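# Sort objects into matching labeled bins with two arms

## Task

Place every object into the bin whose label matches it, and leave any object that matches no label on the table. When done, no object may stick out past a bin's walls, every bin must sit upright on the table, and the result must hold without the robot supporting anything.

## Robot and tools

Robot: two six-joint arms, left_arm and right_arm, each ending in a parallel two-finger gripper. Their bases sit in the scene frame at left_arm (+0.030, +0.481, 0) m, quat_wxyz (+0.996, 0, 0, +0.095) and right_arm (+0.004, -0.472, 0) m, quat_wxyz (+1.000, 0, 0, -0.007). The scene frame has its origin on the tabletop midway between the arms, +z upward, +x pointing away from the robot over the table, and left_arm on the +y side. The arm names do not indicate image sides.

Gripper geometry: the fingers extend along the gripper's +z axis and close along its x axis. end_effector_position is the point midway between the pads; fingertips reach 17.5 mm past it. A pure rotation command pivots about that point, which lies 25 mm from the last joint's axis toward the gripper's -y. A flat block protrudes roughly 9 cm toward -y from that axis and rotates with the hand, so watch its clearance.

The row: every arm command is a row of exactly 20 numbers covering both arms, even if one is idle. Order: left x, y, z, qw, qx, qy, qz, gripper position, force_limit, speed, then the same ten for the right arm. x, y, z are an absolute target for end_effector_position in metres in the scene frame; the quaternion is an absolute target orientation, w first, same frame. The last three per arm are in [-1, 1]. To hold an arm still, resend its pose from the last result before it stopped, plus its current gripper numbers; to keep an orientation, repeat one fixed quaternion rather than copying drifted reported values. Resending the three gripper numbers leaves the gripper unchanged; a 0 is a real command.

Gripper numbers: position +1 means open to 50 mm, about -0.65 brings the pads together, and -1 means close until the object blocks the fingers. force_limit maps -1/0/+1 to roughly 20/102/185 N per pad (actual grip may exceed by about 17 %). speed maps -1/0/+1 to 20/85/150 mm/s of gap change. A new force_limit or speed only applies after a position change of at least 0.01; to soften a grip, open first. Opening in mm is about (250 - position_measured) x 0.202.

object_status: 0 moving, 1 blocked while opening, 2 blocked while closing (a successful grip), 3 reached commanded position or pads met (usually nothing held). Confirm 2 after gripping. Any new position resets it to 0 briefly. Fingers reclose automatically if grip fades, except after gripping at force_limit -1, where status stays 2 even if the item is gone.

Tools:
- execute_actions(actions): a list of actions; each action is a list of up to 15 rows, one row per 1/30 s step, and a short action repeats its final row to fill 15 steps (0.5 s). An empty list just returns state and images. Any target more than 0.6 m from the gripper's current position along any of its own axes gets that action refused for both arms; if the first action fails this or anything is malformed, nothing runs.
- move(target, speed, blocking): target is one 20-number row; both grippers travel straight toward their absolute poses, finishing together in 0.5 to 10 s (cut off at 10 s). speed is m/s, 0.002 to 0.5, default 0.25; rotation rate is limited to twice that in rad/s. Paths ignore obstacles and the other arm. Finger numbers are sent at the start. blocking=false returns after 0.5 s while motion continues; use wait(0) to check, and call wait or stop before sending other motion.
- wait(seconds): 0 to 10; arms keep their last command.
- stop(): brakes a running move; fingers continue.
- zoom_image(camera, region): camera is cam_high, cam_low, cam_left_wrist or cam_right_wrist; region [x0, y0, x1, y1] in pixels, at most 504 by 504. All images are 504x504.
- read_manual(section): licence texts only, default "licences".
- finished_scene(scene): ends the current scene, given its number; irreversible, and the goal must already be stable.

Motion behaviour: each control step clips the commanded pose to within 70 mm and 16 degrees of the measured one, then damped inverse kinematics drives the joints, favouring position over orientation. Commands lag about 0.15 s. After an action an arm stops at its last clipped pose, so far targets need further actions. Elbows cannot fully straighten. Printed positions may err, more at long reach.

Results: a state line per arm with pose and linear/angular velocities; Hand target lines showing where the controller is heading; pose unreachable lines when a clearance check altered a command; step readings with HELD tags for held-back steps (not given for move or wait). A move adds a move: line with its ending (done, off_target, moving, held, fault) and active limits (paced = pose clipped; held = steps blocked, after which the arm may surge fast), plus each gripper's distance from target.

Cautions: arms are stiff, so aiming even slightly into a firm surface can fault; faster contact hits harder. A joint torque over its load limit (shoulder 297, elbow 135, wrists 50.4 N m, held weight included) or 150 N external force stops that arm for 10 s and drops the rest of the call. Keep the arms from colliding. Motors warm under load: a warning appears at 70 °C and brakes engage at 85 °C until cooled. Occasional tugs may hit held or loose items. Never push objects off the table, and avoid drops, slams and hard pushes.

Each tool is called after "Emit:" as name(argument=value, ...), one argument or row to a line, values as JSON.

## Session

Emit:
execute_actions(
  actions=[],
)

Scene clock: 0.00 s.
left_arm: end_effector_position=(+0.3085, +0.5586, +0.1137) position_measured=3 object_status=3 end_effector_quat_wxyz=(+0.283, +0.935, -0.101, +0.187) end_effector_velocity=(-0.000, -0.001, -0.001) end_effector_angular_velocity=(-0.001, +0.001, -0.001) | right_arm: end_effector_position=(+0.6995, -0.0683, +0.3106) position_measured=3 object_status=3 end_effector_quat_wxyz=(-0.019, +0.896, -0.442, -0.032) end_effector_velocity=(-0.000, +0.001, +0.000) end_effector_angular_velocity=(+0.002, -0.001, +0.002)
Joint positions: left_arm=[ 3.173 -2.042  2.851 -2.586 -2.235  1.935] | right_arm=[ 3.419 -1.399  1.745 -1.893 -1.5    2.751]
Joint velocities: left_arm=[-0.001  0.001  0.001 -0.    -0.     0.   ] | right_arm=[ 0.001 -0.001  0.001 -0.001  0.001 -0.001]
Motor temperatures (°C, as the motors report them): left_arm=[29 27 26 31 30 33] | right_arm=[24 26 26 35 29 30]
Hand target (left_arm): +0.309, +0.559, +0.114; +0.283, +0.935, -0.101, +0.187
Hand target (right_arm): +0.700, -0.068, +0.311; -0.019, +0.896, -0.442, -0.032

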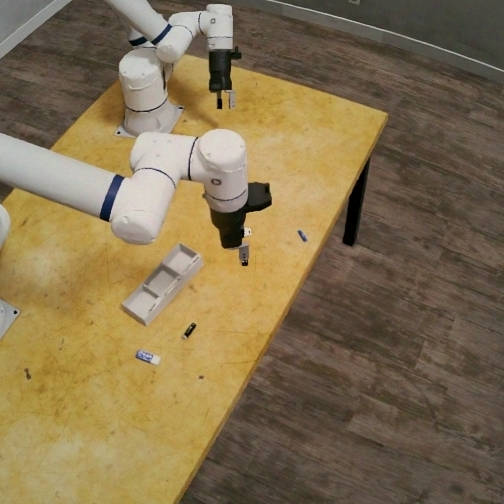

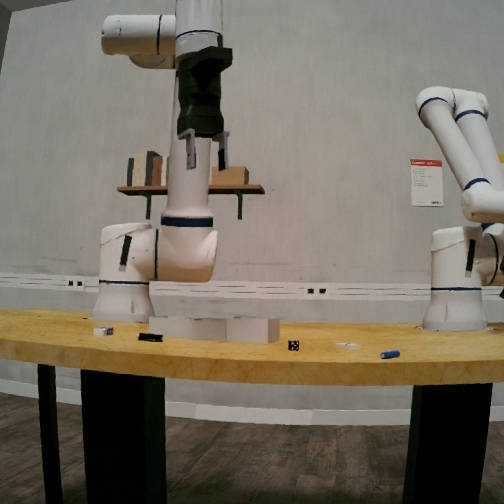

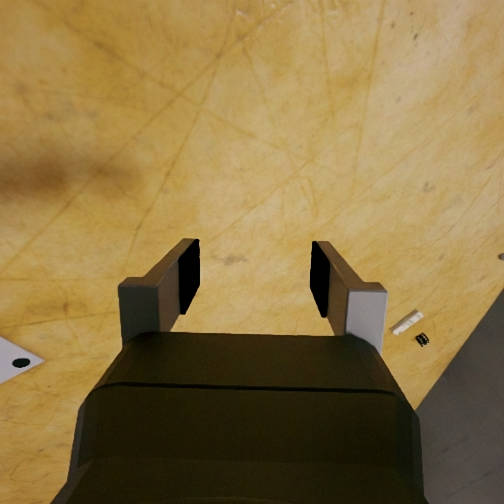

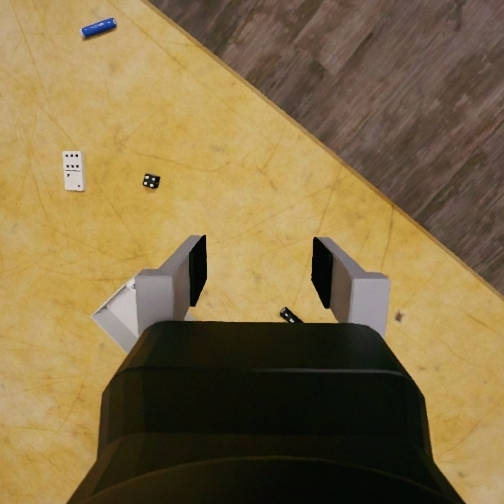

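Emit:
move(
  target=[0.309,0.559,0.114,0.283,0.935,-0.101,0.187,1,0,0,0.43,-0.08,0.40,0,0.7071,-0.7071,0,1,0,0],
  speed=0.4,
)

Emit:
zoom_image(
  camera="cam_right_wrist",
  region=[150,60,450,260],
)

Scene clock: 1.63 s.
left_arm: end_effector_position=(+0.3090, +0.5590, +0.1140) position_measured=3 object_status=3 end_effector_quat_wxyz=(+0.283, +0.935, -0.101, +0.187) end_effector_velocity=(+0.000, +0.000, +0.000) end_effector_angular_velocity=(+0.000, +0.000, +0.000) | right_arm: end_effector_position=(+0.4306, -0.0798, +0.4003) position_measured=3 object_status=3 end_effector_quat_wxyz=(+0.000, +0.707, -0.707, +0.000) end_effector_velocity=(-0.002, -0.001, -0.000) end_effector_angular_velocity=(-0.004, -0.001, -0.004)
Joint positions: left_arm=[ 3.176 -2.04   2.85  -2.585 -2.237  1.939] | right_arm=[ 3.607 -1.815  1.984 -1.74  -1.572  3.593]
Joint velocities: left_arm=[-0. -0. -0.  0.  0. -0.] | right_arm=[ 0.002 -0.003  0.002  0.002 -0.004  0.006]
Motor temperatures (°C, as the motors report them): left_arm=[29 27 26 31 30 33] | right_arm=[24 26 26 35 29 30]
Hand target (left_arm): +0.309, +0.559, +0.114; +0.283, +0.935, -0.101, +0.187
Hand target (right_arm): +0.430, -0.080, +0.400; +0.000, +0.707, -0.707, +0.000
Off the commanded pose (left_arm): 0.000 m, 0 deg.
Off the commanded pose (right_arm): 0.001 m, 0 deg.
move: done

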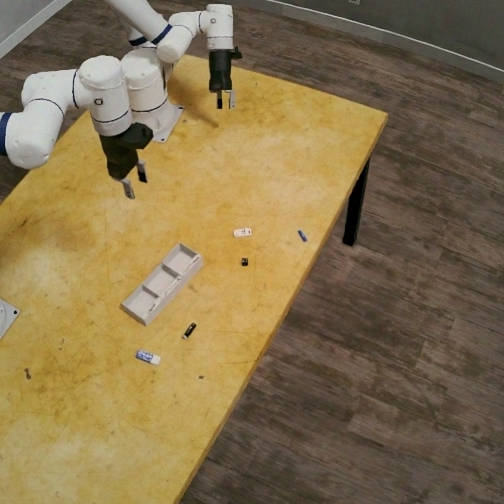

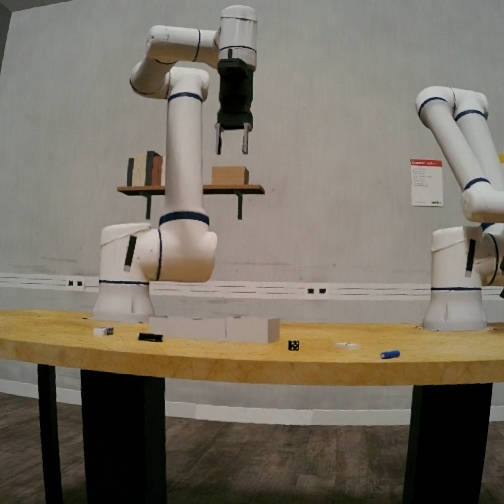

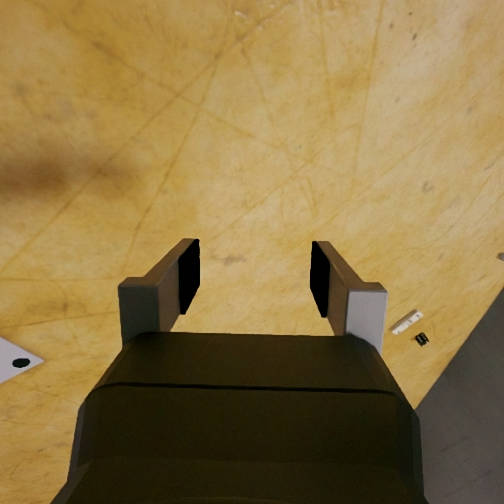

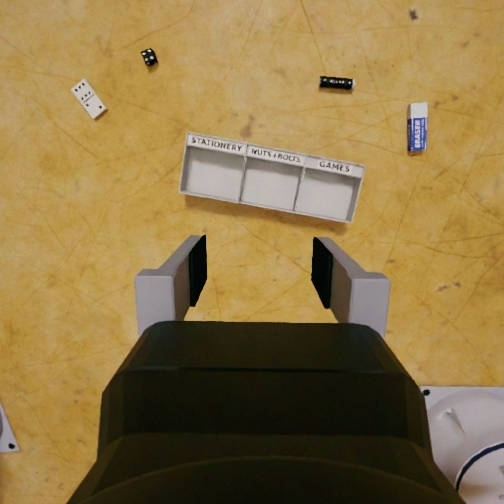

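Region (150, 60, 450, 260) of cam_right_wrist's 504x504 image, scaled by 1.680, with more detail than that image has.

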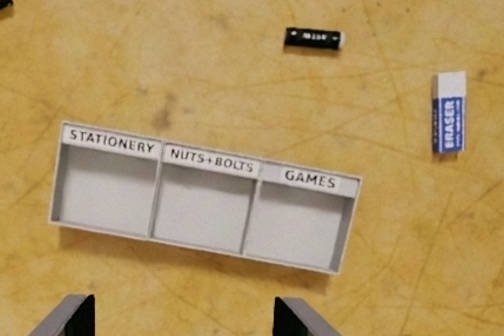

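Emit:
zoom_image(
  camera="cam_high",
  region=[280,215,330,255],
)

Emit:
zoom_image(
  camera="cam_low",
  region=[360,335,420,375],
)

Emit:
zoom_image(
  camera="cam_high",
  region=[0,330,230,420],
)

Region (280, 215, 330, 255) of cam_high's 504x504 image, scaled by 10.080, with more detail than that image has; it fills the top 403 rows of this view, and the rest is white.

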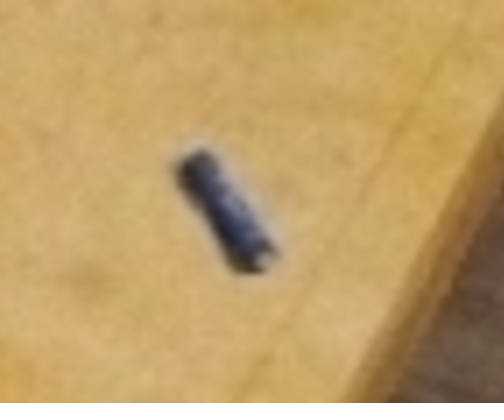

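Region (360, 335, 420, 375) of cam_low's 504x504 image, scaled by 8.400, with more detail than that image has.

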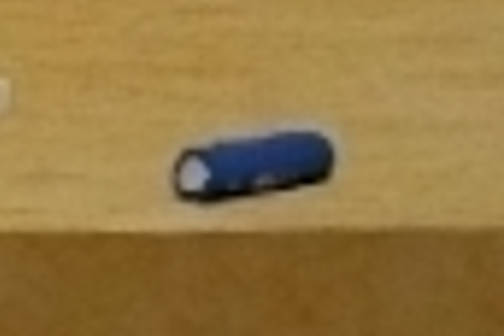

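Region (0, 330, 230, 420) of cam_high's 504x504 image, scaled by 2.191, with more detail than that image has; it fills the top 197 rows of this view, and the rest is white.

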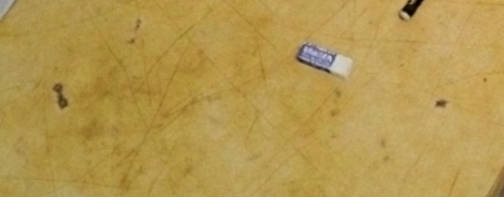

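Emit:
move(
  target=[0.309,0.559,0.114,0.283,0.935,-0.101,0.187,1,0,0,0.54,-0.307,0.06,0,0.7071,-0.7071,0,1,-0.5,0],
  speed=0.45,
)

Scene clock: 3.70 s.
left_arm: end_effector_position=(+0.3090, +0.5590, +0.1140) position_measured=3 object_status=3 end_effector_quat_wxyz=(+0.283, +0.935, -0.101, +0.187) end_effector_velocity=(+0.000, +0.000, +0.001) end_effector_angular_velocity=(+0.000, -0.002, -0.001) | right_arm: end_effector_position=(+0.5383, -0.3067, +0.0606) position_measured=3 object_status=3 end_effector_quat_wxyz=(-0.000, +0.707, -0.707, -0.001) end_effector_velocity=(+0.002, -0.000, -0.001) end_effector_angular_velocity=(+0.003, -0.003, -0.002)
Joint positions: left_arm=[ 3.176 -2.04   2.85  -2.585 -2.237  1.939] | right_arm=[ 3.129 -1.507  2.423 -2.486 -1.569  3.116]
Joint velocities: left_arm=[-0.    -0.001 -0.001  0.    -0.     0.001] | right_arm=[-0.002  0.003 -0.001 -0.005  0.003 -0.   ]
Motor temperatures (°C, as the motors report them): left_arm=[29 27 26 31 30 33] | right_arm=[24 26 26 35 29 30]
Hand target (left_arm): +0.309, +0.559, +0.114; +0.283, +0.935, -0.101, +0.187
Hand target (right_arm): +0.538, -0.307, +0.060; -0.000, +0.707, -0.707, -0.001
Off the commanded pose (left_arm): 0.000 m, 0 deg.
Off the commanded pose (right_arm): 0.002 m, 0 deg.
move: done

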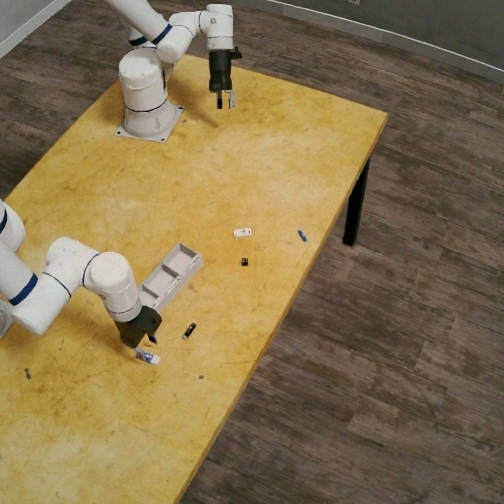

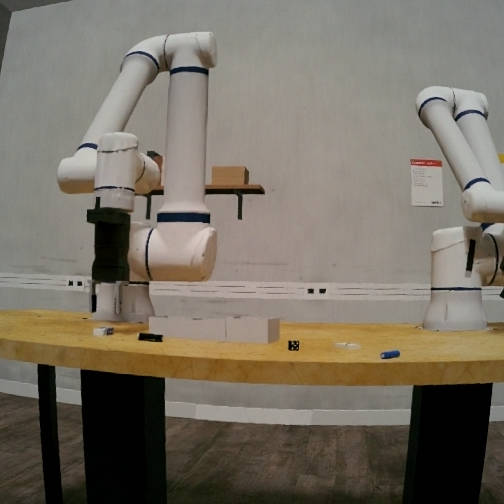

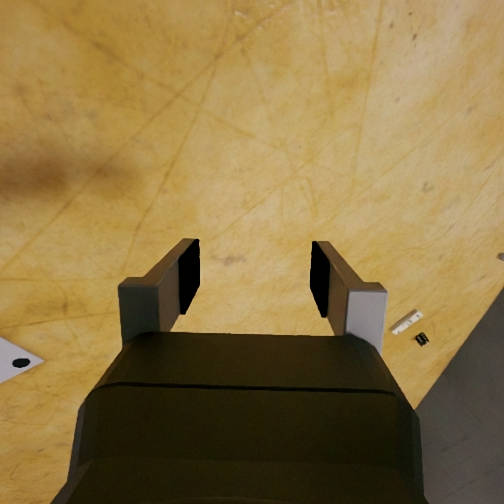

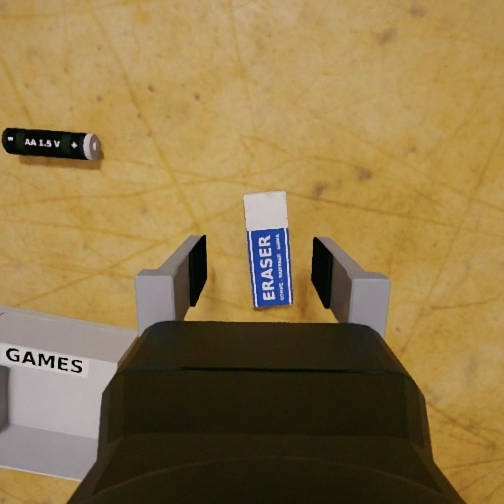

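Emit:
move(
  target=[0.309,0.559,0.114,0.283,0.935,-0.101,0.187,1,0,0,0.536,-0.311,0.02,0,0.737,-0.676,0,1,-0.5,0],
  speed=0.09,
)

Emit:
move(
  target=[0.309,0.559,0.114,0.283,0.935,-0.101,0.187,1,0,0,0.536,-0.311,0.02,0,0.737,-0.676,0,-1,-0.5,0],
)

Emit:
move(
  target=[0.309,0.559,0.114,0.283,0.935,-0.101,0.187,1,0,0,0.536,-0.30,0.085,0,0.82,-0.572,0,-1,-0.5,0],
)

Emit:
move(
  target=[0.309,0.559,0.114,0.283,0.935,-0.101,0.187,1,0,0,0.465,-0.02,0.085,0,0.996,-0.087,0,-1,-0.5,0],
  speed=0.45,
)

Scene clock: 4.97 s.
left_arm: end_effector_position=(+0.3090, +0.5590, +0.1140) position_measured=3 object_status=3 end_effector_quat_wxyz=(+0.283, +0.935, -0.101, +0.187) end_effector_velocity=(-0.001, -0.000, -0.001) end_effector_angular_velocity=(+0.000, +0.001, -0.001) | right_arm: end_effector_position=(+0.5359, -0.3110, +0.0203) position_measured=3 object_status=3 end_effector_quat_wxyz=(+0.000, +0.737, -0.676, -0.000) end_effector_velocity=(+0.000, +0.001, -0.003) end_effector_angular_velocity=(+0.002, -0.000, +0.005)
Joint positions: left_arm=[ 3.176 -2.04   2.85  -2.585 -2.237  1.939] | right_arm=[ 3.117 -1.43   2.456 -2.597 -1.571  3.018]
Joint velocities: left_arm=[-0.001  0.001  0.001  0.     0.     0.   ] | right_arm=[ 0.     0.006  0.001 -0.007  0.002 -0.005]
Motor temperatures (°C, as the motors report them): left_arm=[29 27 26 31 30 33] | right_arm=[24 26 26 35 29 30]
Hand target (left_arm): +0.309, +0.559, +0.114; +0.283, +0.935, -0.101, +0.187
Hand target (right_arm): +0.536, -0.311, +0.020; -0.000, +0.737, -0.676, -0.000
Off the commanded pose (left_arm): 0.000 m, 0 deg.
Off the commanded pose (right_arm): 0.000 m, 0 deg.
move: done

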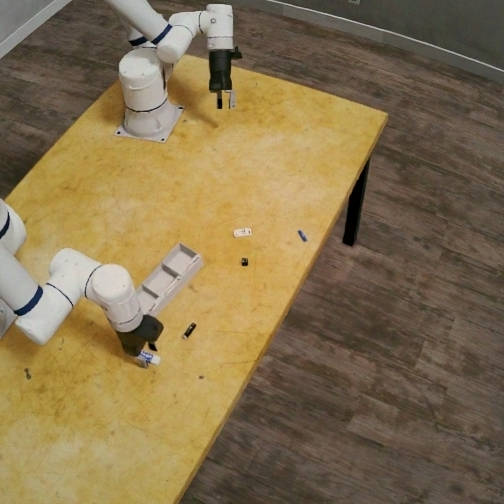

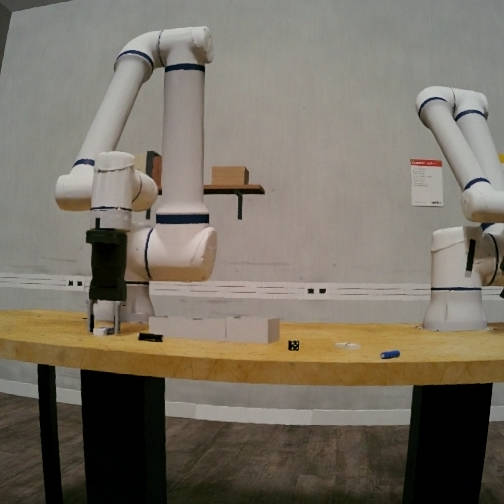

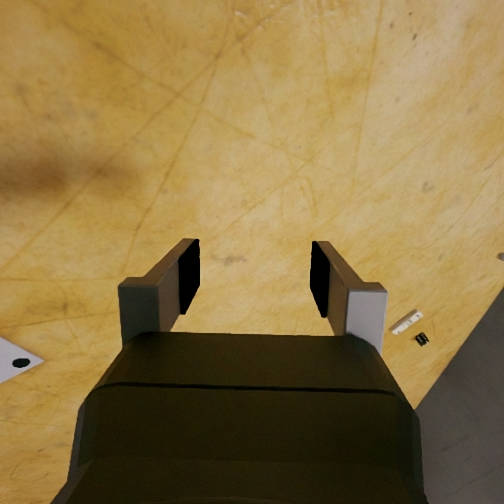

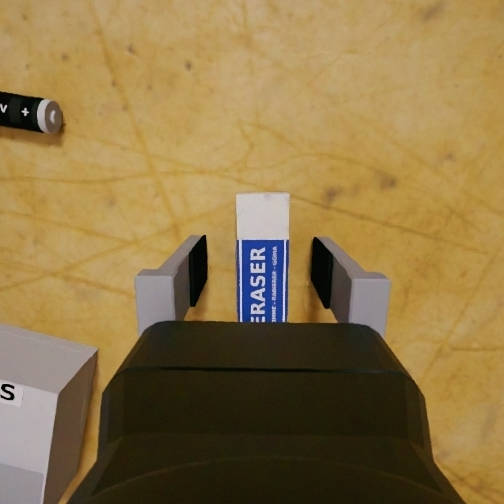

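Scene clock: 5.67 s.
left_arm: end_effector_position=(+0.3090, +0.5590, +0.1140) position_measured=3 object_status=3 end_effector_quat_wxyz=(+0.283, +0.935, -0.101, +0.187) end_effector_velocity=(+0.000, -0.000, +0.000) end_effector_angular_velocity=(-0.000, -0.000, -0.000) | right_arm: end_effector_position=(+0.5359, -0.3110, +0.0200) position_measured=144 object_status=2 end_effector_quat_wxyz=(+0.000, +0.737, -0.676, -0.000) end_effector_velocity=(+0.000, -0.000, -0.000) end_effector_angular_velocity=(+0.000, -0.000, -0.001)
Joint positions: left_arm=[ 3.176 -2.04   2.85  -2.585 -2.237  1.939] | right_arm=[ 3.117 -1.429  2.456 -2.597 -1.571  3.018]
Joint velocities: left_arm=[-0.  0. -0.  0. -0.  0.] | right_arm=[-0.     0.001 -0.    -0.001  0.     0.   ]
Motor temperatures (°C, as the motors report them): left_arm=[29 27 26 31 30 33] | right_arm=[24 26 26 35 29 30]
Hand target (left_arm): +0.309, +0.559, +0.114; +0.283, +0.935, -0.101, +0.187
Hand target (right_arm): +0.536, -0.311, +0.020; -0.000, +0.737, -0.676, -0.000
Off the commanded pose (left_arm): 0.000 m, 0 deg.
Off the commanded pose (right_arm): 0.000 m, 0 deg.
move: done

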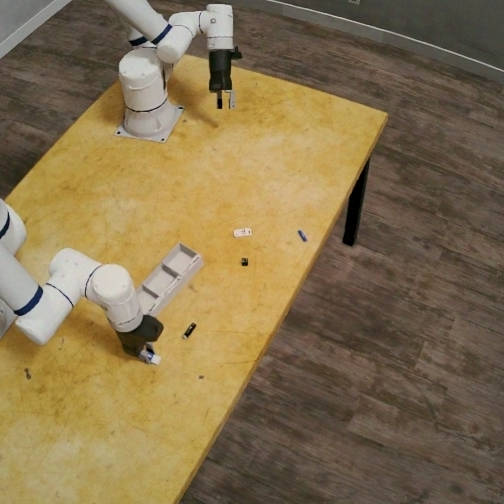

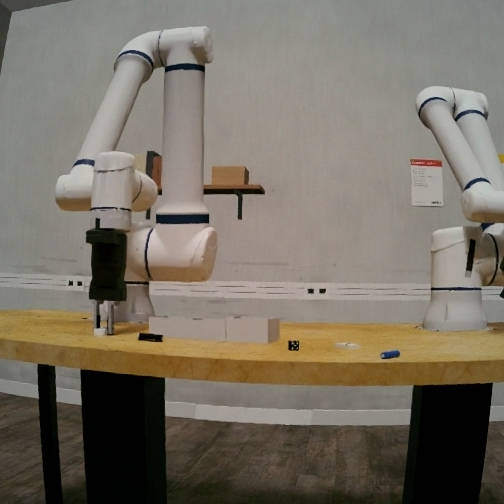

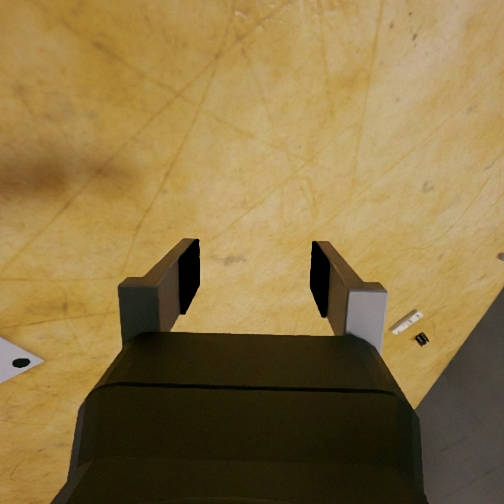

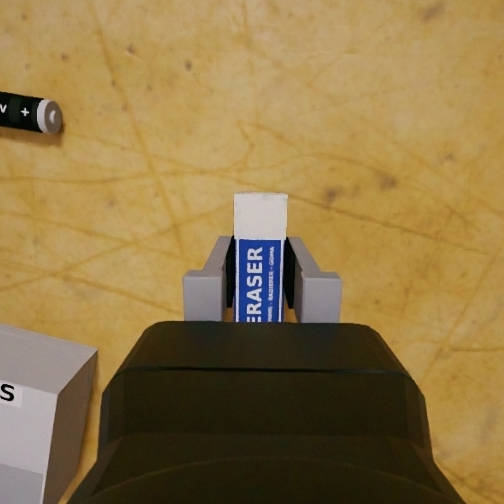

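Scene clock: 6.67 s.
left_arm: end_effector_position=(+0.3090, +0.5590, +0.1140) position_measured=3 object_status=3 end_effector_quat_wxyz=(+0.283, +0.935, -0.101, +0.187) end_effector_velocity=(-0.000, -0.000, -0.000) end_effector_angular_velocity=(+0.000, +0.000, -0.001) | right_arm: end_effector_position=(+0.5362, -0.3001, +0.0846) position_measured=144 object_status=2 end_effector_quat_wxyz=(+0.000, +0.820, -0.572, +0.000) end_effector_velocity=(+0.001, -0.001, +0.002) end_effector_angular_velocity=(-0.001, -0.001, +0.008)
Joint positions: left_arm=[ 3.176 -2.04   2.85  -2.585 -2.237  1.939] | right_arm=[ 3.126 -1.554  2.407 -2.424 -1.571  2.761]
Joint velocities: left_arm=[-0.001  0.     0.     0.     0.     0.   ] | right_arm=[-0.001 -0.003 -0.003  0.006 -0.001 -0.009]
Motor temperatures (°C, as the motors report them): left_arm=[29 27 26 31 30 33] | right_arm=[24 26 26 35 29 30]
Hand target (left_arm): +0.309, +0.559, +0.114; +0.283, +0.935, -0.101, +0.187
Hand target (right_arm): +0.536, -0.300, +0.085; +0.000, +0.820, -0.572, +0.000
Off the commanded pose (left_arm): 0.000 m, 0 deg.
Off the commanded pose (right_arm): 0.000 m, 0 deg.
move: done

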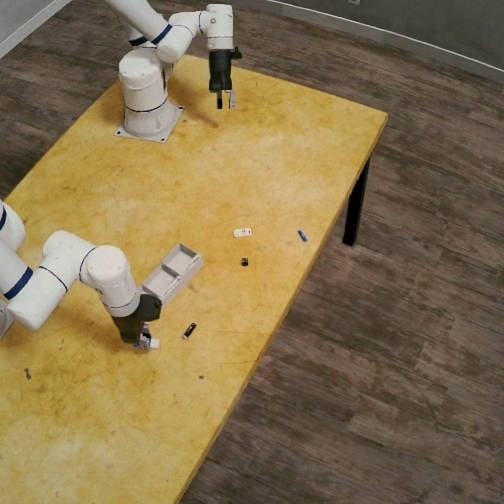

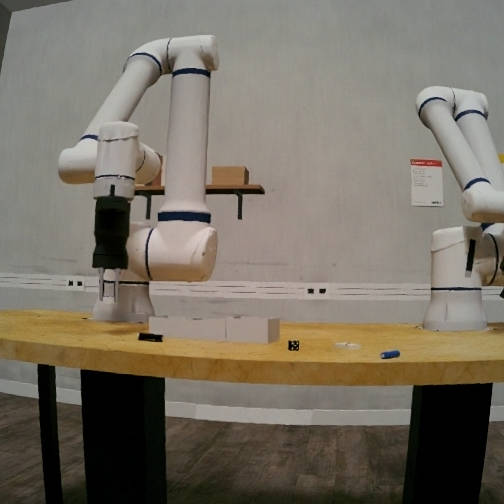

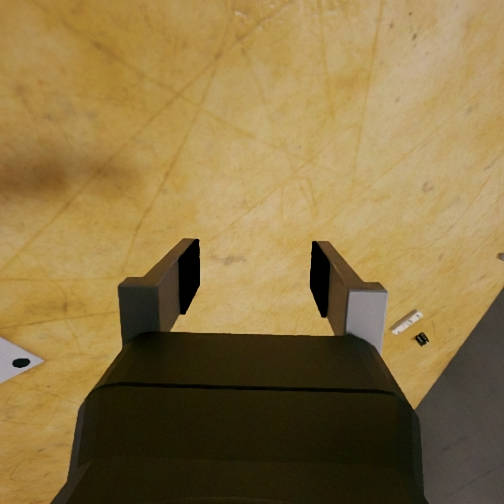

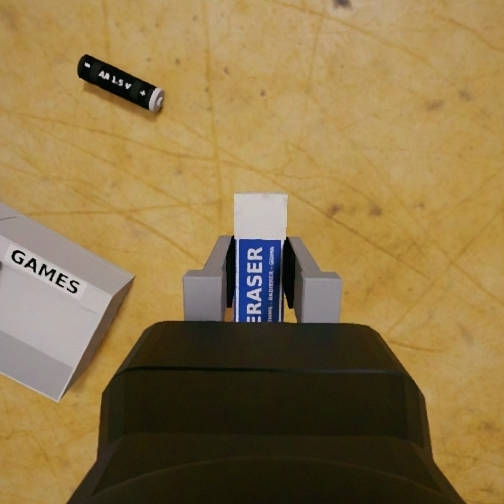

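Scene clock: 8.43 s.
left_arm: end_effector_position=(+0.3090, +0.5590, +0.1140) position_measured=3 object_status=3 end_effector_quat_wxyz=(+0.283, +0.935, -0.101, +0.187) end_effector_velocity=(+0.000, +0.000, +0.000) end_effector_angular_velocity=(-0.000, -0.001, +0.001) | right_arm: end_effector_position=(+0.4654, -0.0211, +0.0848) position_measured=144 object_status=2 end_effector_quat_wxyz=(+0.001, +0.996, -0.087, +0.000) end_effector_velocity=(-0.000, +0.002, -0.001) end_effector_angular_velocity=(-0.000, +0.001, +0.008)
Joint positions: left_arm=[ 3.176 -2.04   2.85  -2.585 -2.237  1.939] | right_arm=[ 3.618 -1.413  2.245 -2.402 -1.573  2.209]
Joint velocities: left_arm=[ 0.    -0.    -0.001  0.    -0.    -0.   ] | right_arm=[ 0.003  0.004 -0.002 -0.     0.    -0.005]
Motor temperatures (°C, as the motors report them): left_arm=[29 27 26 31 30 33] | right_arm=[24 26 26 35 29 30]
Hand target (left_arm): +0.309, +0.559, +0.114; +0.283, +0.935, -0.101, +0.187
Hand target (right_arm): +0.465, -0.021, +0.085; +0.001, +0.996, -0.087, +0.000
Off the commanded pose (left_arm): 0.000 m, 0 deg.
Off the commanded pose (right_arm): 0.001 m, 0 deg.
move: done

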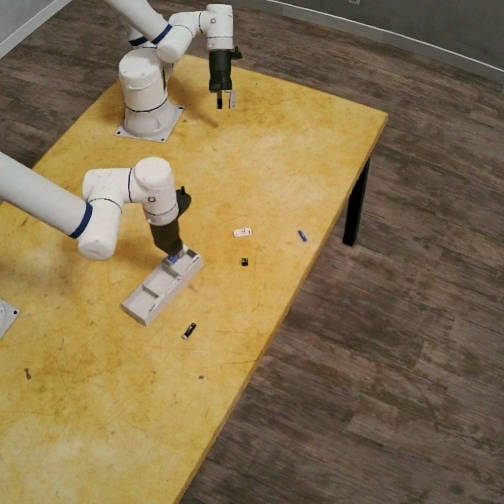

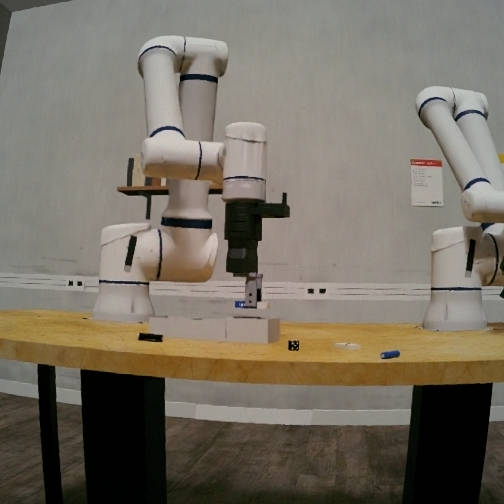

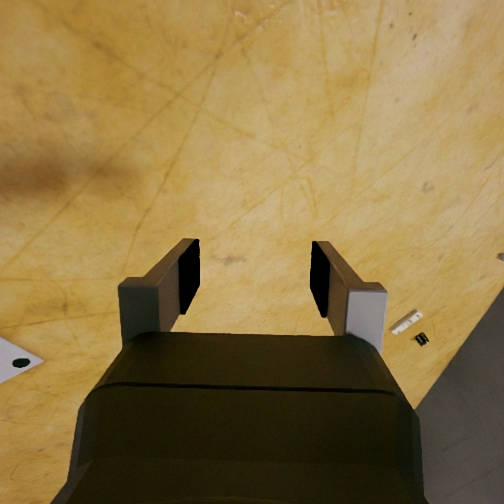

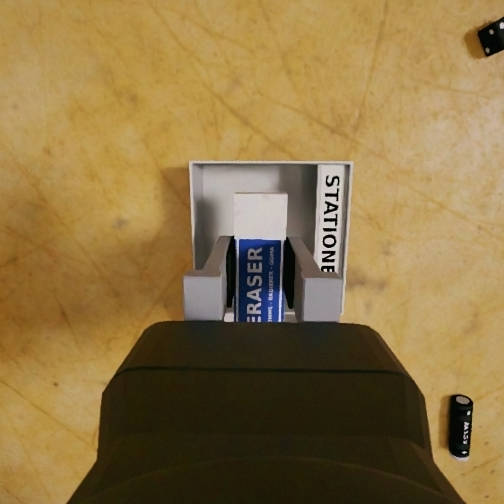

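Emit:
move(
  target=[0.309,0.559,0.114,0.283,0.935,-0.101,0.187,1,0,0,0.4635,-0.0145,0.029,0,0.996,-0.087,0,-1,-0.5,0],
  speed=0.1,
)

Emit:
move(
  target=[0.309,0.559,0.114,0.283,0.935,-0.101,0.187,1,0,0,0.4635,-0.0145,0.029,0,0.996,-0.087,0,0.27,-0.5,0],
)

Emit:
move(
  target=[0.309,0.559,0.114,0.283,0.935,-0.101,0.187,1,0,0,0.4635,-0.0145,0.1,0,0.996,-0.087,0,0.27,-0.5,0],
)

Emit:
move(
  target=[0.309,0.559,0.114,0.283,0.935,-0.101,0.187,1,0,0,0.565,0.162,0.06,0,0.887,-0.462,0,1,-0.5,0],
  speed=0.45,
)

Scene clock: 9.97 s.
left_arm: end_effector_position=(+0.3090, +0.5590, +0.1140) position_measured=3 object_status=3 end_effector_quat_wxyz=(+0.283, +0.935, -0.101, +0.187) end_effector_velocity=(+0.000, +0.000, +0.000) end_effector_angular_velocity=(-0.000, -0.000, +0.001) | right_arm: end_effector_position=(+0.4633, -0.0146, +0.0293) position_measured=144 object_status=2 end_effector_quat_wxyz=(+0.000, +0.996, -0.087, +0.000) end_effector_velocity=(-0.001, -0.001, -0.003) end_effector_angular_velocity=(-0.001, +0.002, -0.001)
Joint positions: left_arm=[ 3.176 -2.04   2.85  -2.585 -2.237  1.939] | right_arm=[ 3.628 -1.318  2.272 -2.525 -1.571  2.218]
Joint velocities: left_arm=[ 0.001  0.     0.    -0.    -0.    -0.   ] | right_arm=[-0.001  0.004  0.002 -0.004 -0.    -0.   ]
Motor temperatures (°C, as the motors report them): left_arm=[29 27 26 31 30 33] | right_arm=[24 26 26 35 29 30]
Hand target (left_arm): +0.309, +0.559, +0.114; +0.283, +0.935, -0.101, +0.187
Hand target (right_arm): +0.463, -0.015, +0.029; +0.000, +0.996, -0.087, +0.000
Off the commanded pose (left_arm): 0.000 m, 0 deg.
Off the commanded pose (right_arm): 0.000 m, 0 deg.
move: done

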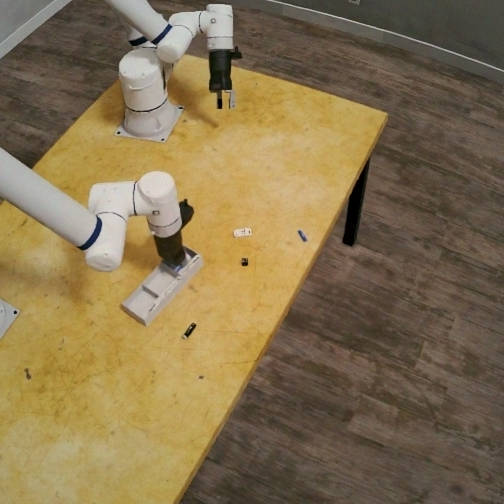

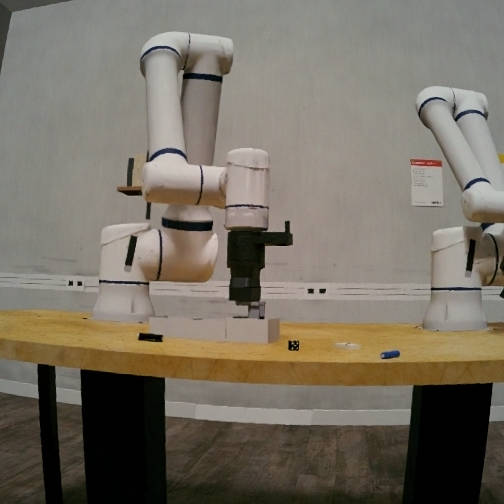

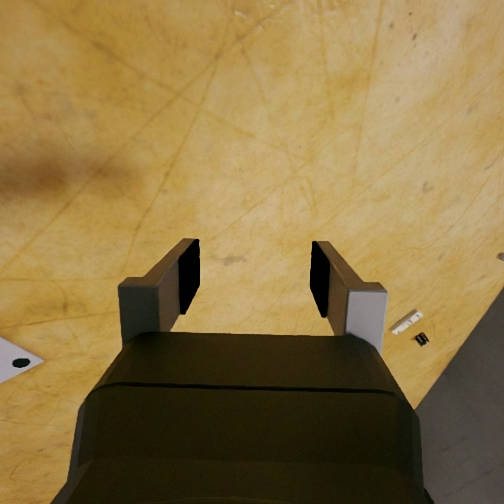

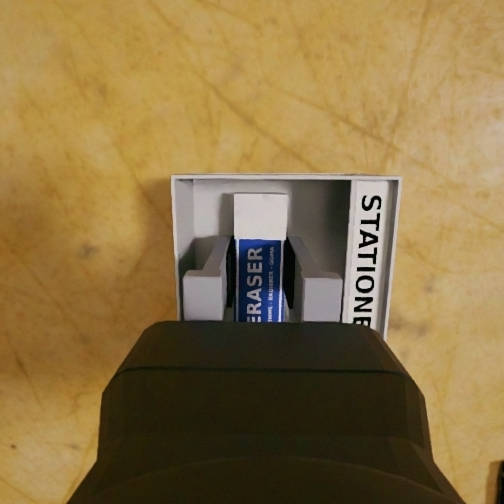

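Scene clock: 10.67 s.
left_arm: end_effector_position=(+0.3090, +0.5590, +0.1140) position_measured=3 object_status=3 end_effector_quat_wxyz=(+0.283, +0.935, -0.101, +0.187) end_effector_velocity=(-0.000, +0.000, -0.000) end_effector_angular_velocity=(+0.000, +0.001, +0.000) | right_arm: end_effector_position=(+0.4633, -0.0146, +0.0289) position_measured=112 object_status=3 end_effector_quat_wxyz=(+0.000, +0.996, -0.087, -0.000) end_effector_velocity=(-0.001, +0.001, +0.000) end_effector_angular_velocity=(+0.000, +0.001, +0.002)
Joint positions: left_arm=[ 3.176 -2.04   2.85  -2.585 -2.237  1.939] | right_arm=[ 3.628 -1.317  2.272 -2.526 -1.571  2.218]
Joint velocities: left_arm=[ 0.     0.001 -0.     0.     0.     0.   ] | right_arm=[ 0.002  0.    -0.001  0.001  0.001 -0.   ]
Motor temperatures (°C, as the motors report them): left_arm=[29 27 26 31 30 33] | right_arm=[24 26 26 35 29 30]
Hand target (left_arm): +0.309, +0.559, +0.114; +0.283, +0.935, -0.101, +0.187
Hand target (right_arm): +0.463, -0.015, +0.029; -0.000, +0.996, -0.087, +0.000
Off the commanded pose (left_arm): 0.000 m, 0 deg.
Off the commanded pose (right_arm): 0.000 m, 0 deg.
move: done

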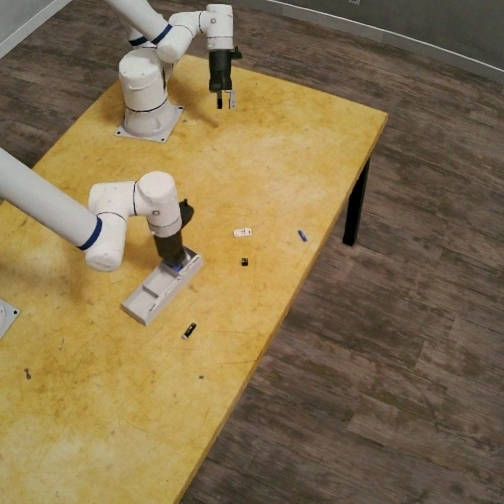

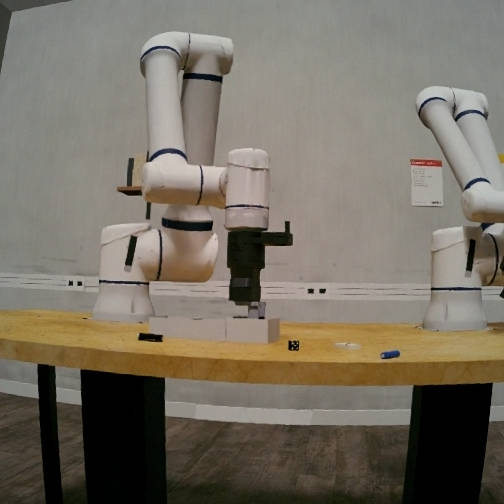

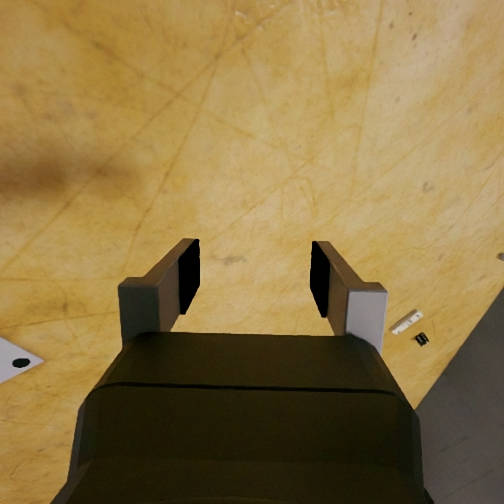

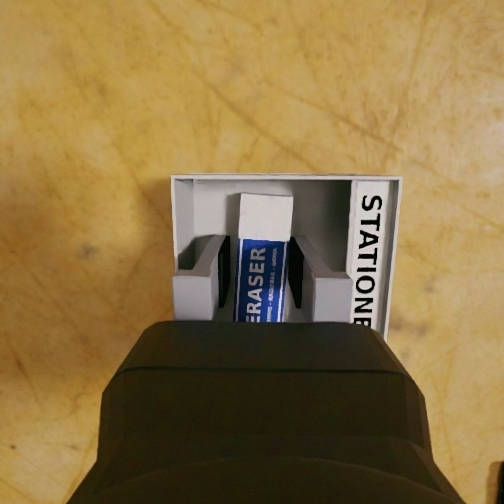

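Scene clock: 11.57 s.
left_arm: end_effector_position=(+0.3090, +0.5590, +0.1140) position_measured=3 object_status=3 end_effector_quat_wxyz=(+0.283, +0.935, -0.101, +0.187) end_effector_velocity=(+0.000, +0.000, +0.000) end_effector_angular_velocity=(-0.000, -0.000, +0.001) | right_arm: end_effector_position=(+0.4637, -0.0143, +0.0996) position_measured=112 object_status=3 end_effector_quat_wxyz=(-0.000, +0.996, -0.087, -0.000) end_effector_velocity=(+0.001, -0.001, +0.002) end_effector_angular_velocity=(-0.001, -0.001, +0.000)
Joint positions: left_arm=[ 3.176 -2.04   2.85  -2.585 -2.237  1.939] | right_arm=[ 3.628 -1.431  2.229 -2.369 -1.571  2.218]
Joint velocities: left_arm=[ 0.001  0.    -0.    -0.    -0.    -0.   ] | right_arm=[-0.001 -0.003 -0.003  0.005 -0.001 -0.001]
Motor temperatures (°C, as the motors report them): left_arm=[29 27 26 31 30 33] | right_arm=[24 26 26 35 29 30]
Hand target (left_arm): +0.309, +0.559, +0.114; +0.283, +0.935, -0.101, +0.187
Hand target (right_arm): +0.464, -0.014, +0.100; -0.000, +0.996, -0.087, +0.000
Off the commanded pose (left_arm): 0.000 m, 0 deg.
Off the commanded pose (right_arm): 0.000 m, 0 deg.
move: done

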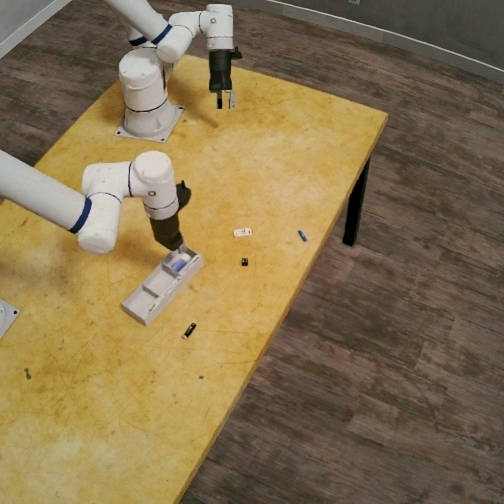

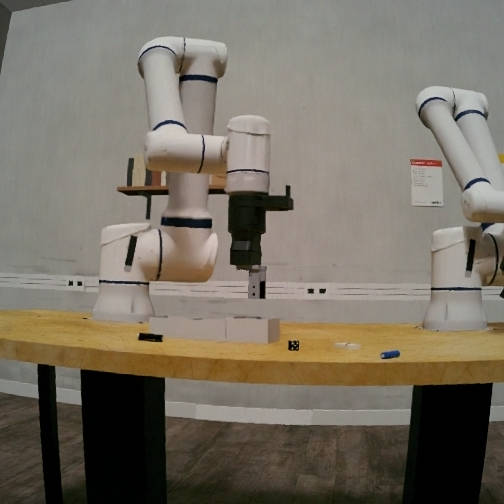

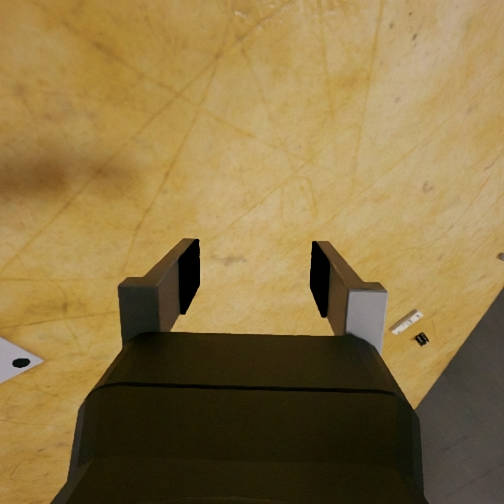

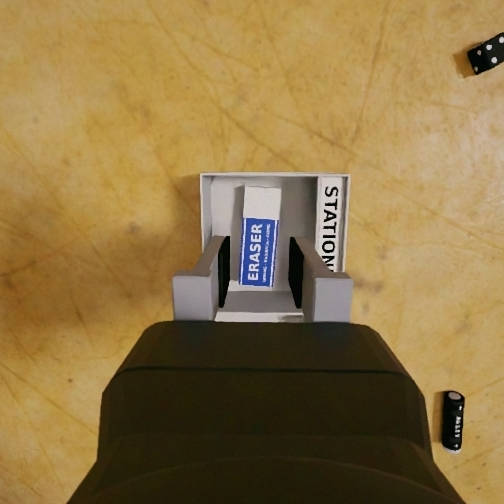

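Scene clock: 13.07 s.
left_arm: end_effector_position=(+0.3090, +0.5590, +0.1140) position_measured=3 object_status=3 end_effector_quat_wxyz=(+0.283, +0.935, -0.101, +0.187) end_effector_velocity=(+0.001, +0.000, +0.001) end_effector_angular_velocity=(+0.001, -0.002, +0.001) | right_arm: end_effector_position=(+0.5652, +0.1616, +0.0596) position_measured=3 object_status=3 end_effector_quat_wxyz=(+0.000, +0.887, -0.462, +0.000) end_effector_velocity=(+0.002, +0.002, -0.000) end_effector_angular_velocity=(-0.001, +0.000, -0.007)
Joint positions: left_arm=[ 3.176 -2.04   2.85  -2.585 -2.237  1.939] | right_arm=[ 3.79  -1.117  1.875 -2.329 -1.571  3.166]
Joint velocities: left_arm=[ 0.001 -0.001 -0.001  0.    -0.     0.   ] | right_arm=[ 0.001  0.004 -0.005  0.002 -0.     0.008]
Motor temperatures (°C, as the motors report them): left_arm=[29 27 26 31 30 33] | right_arm=[24 26 26 35 29 30]
Hand target (left_arm): +0.309, +0.559, +0.114; +0.283, +0.935, -0.101, +0.187
Hand target (right_arm): +0.565, +0.162, +0.060; +0.000, +0.887, -0.462, +0.000
Off the commanded pose (left_arm): 0.000 m, 0 deg.
Off the commanded pose (right_arm): 0.001 m, 0 deg.
move: done

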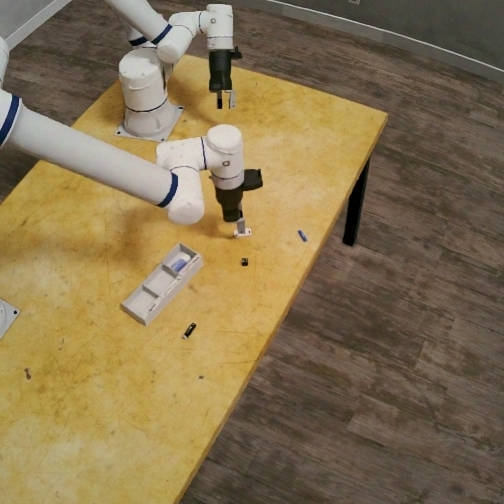

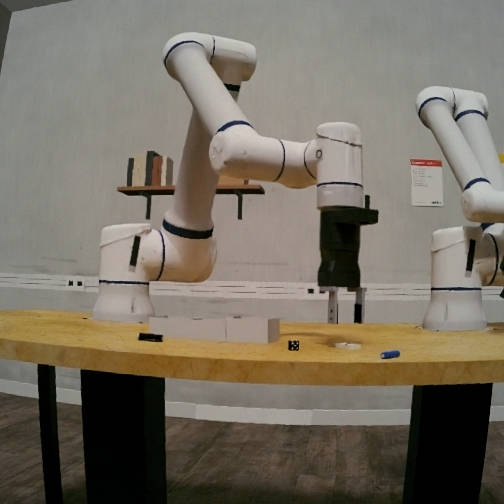

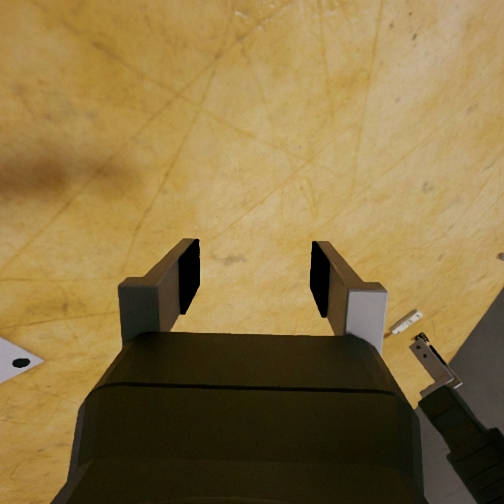

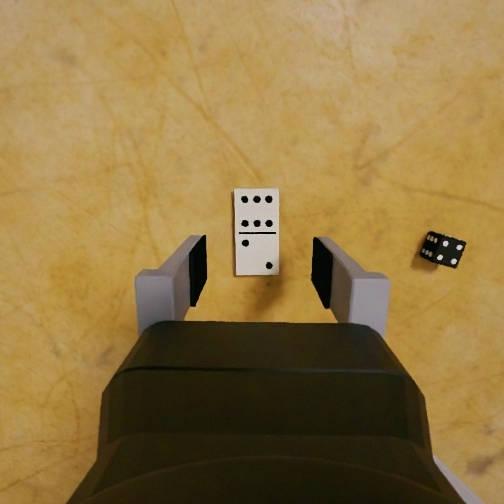

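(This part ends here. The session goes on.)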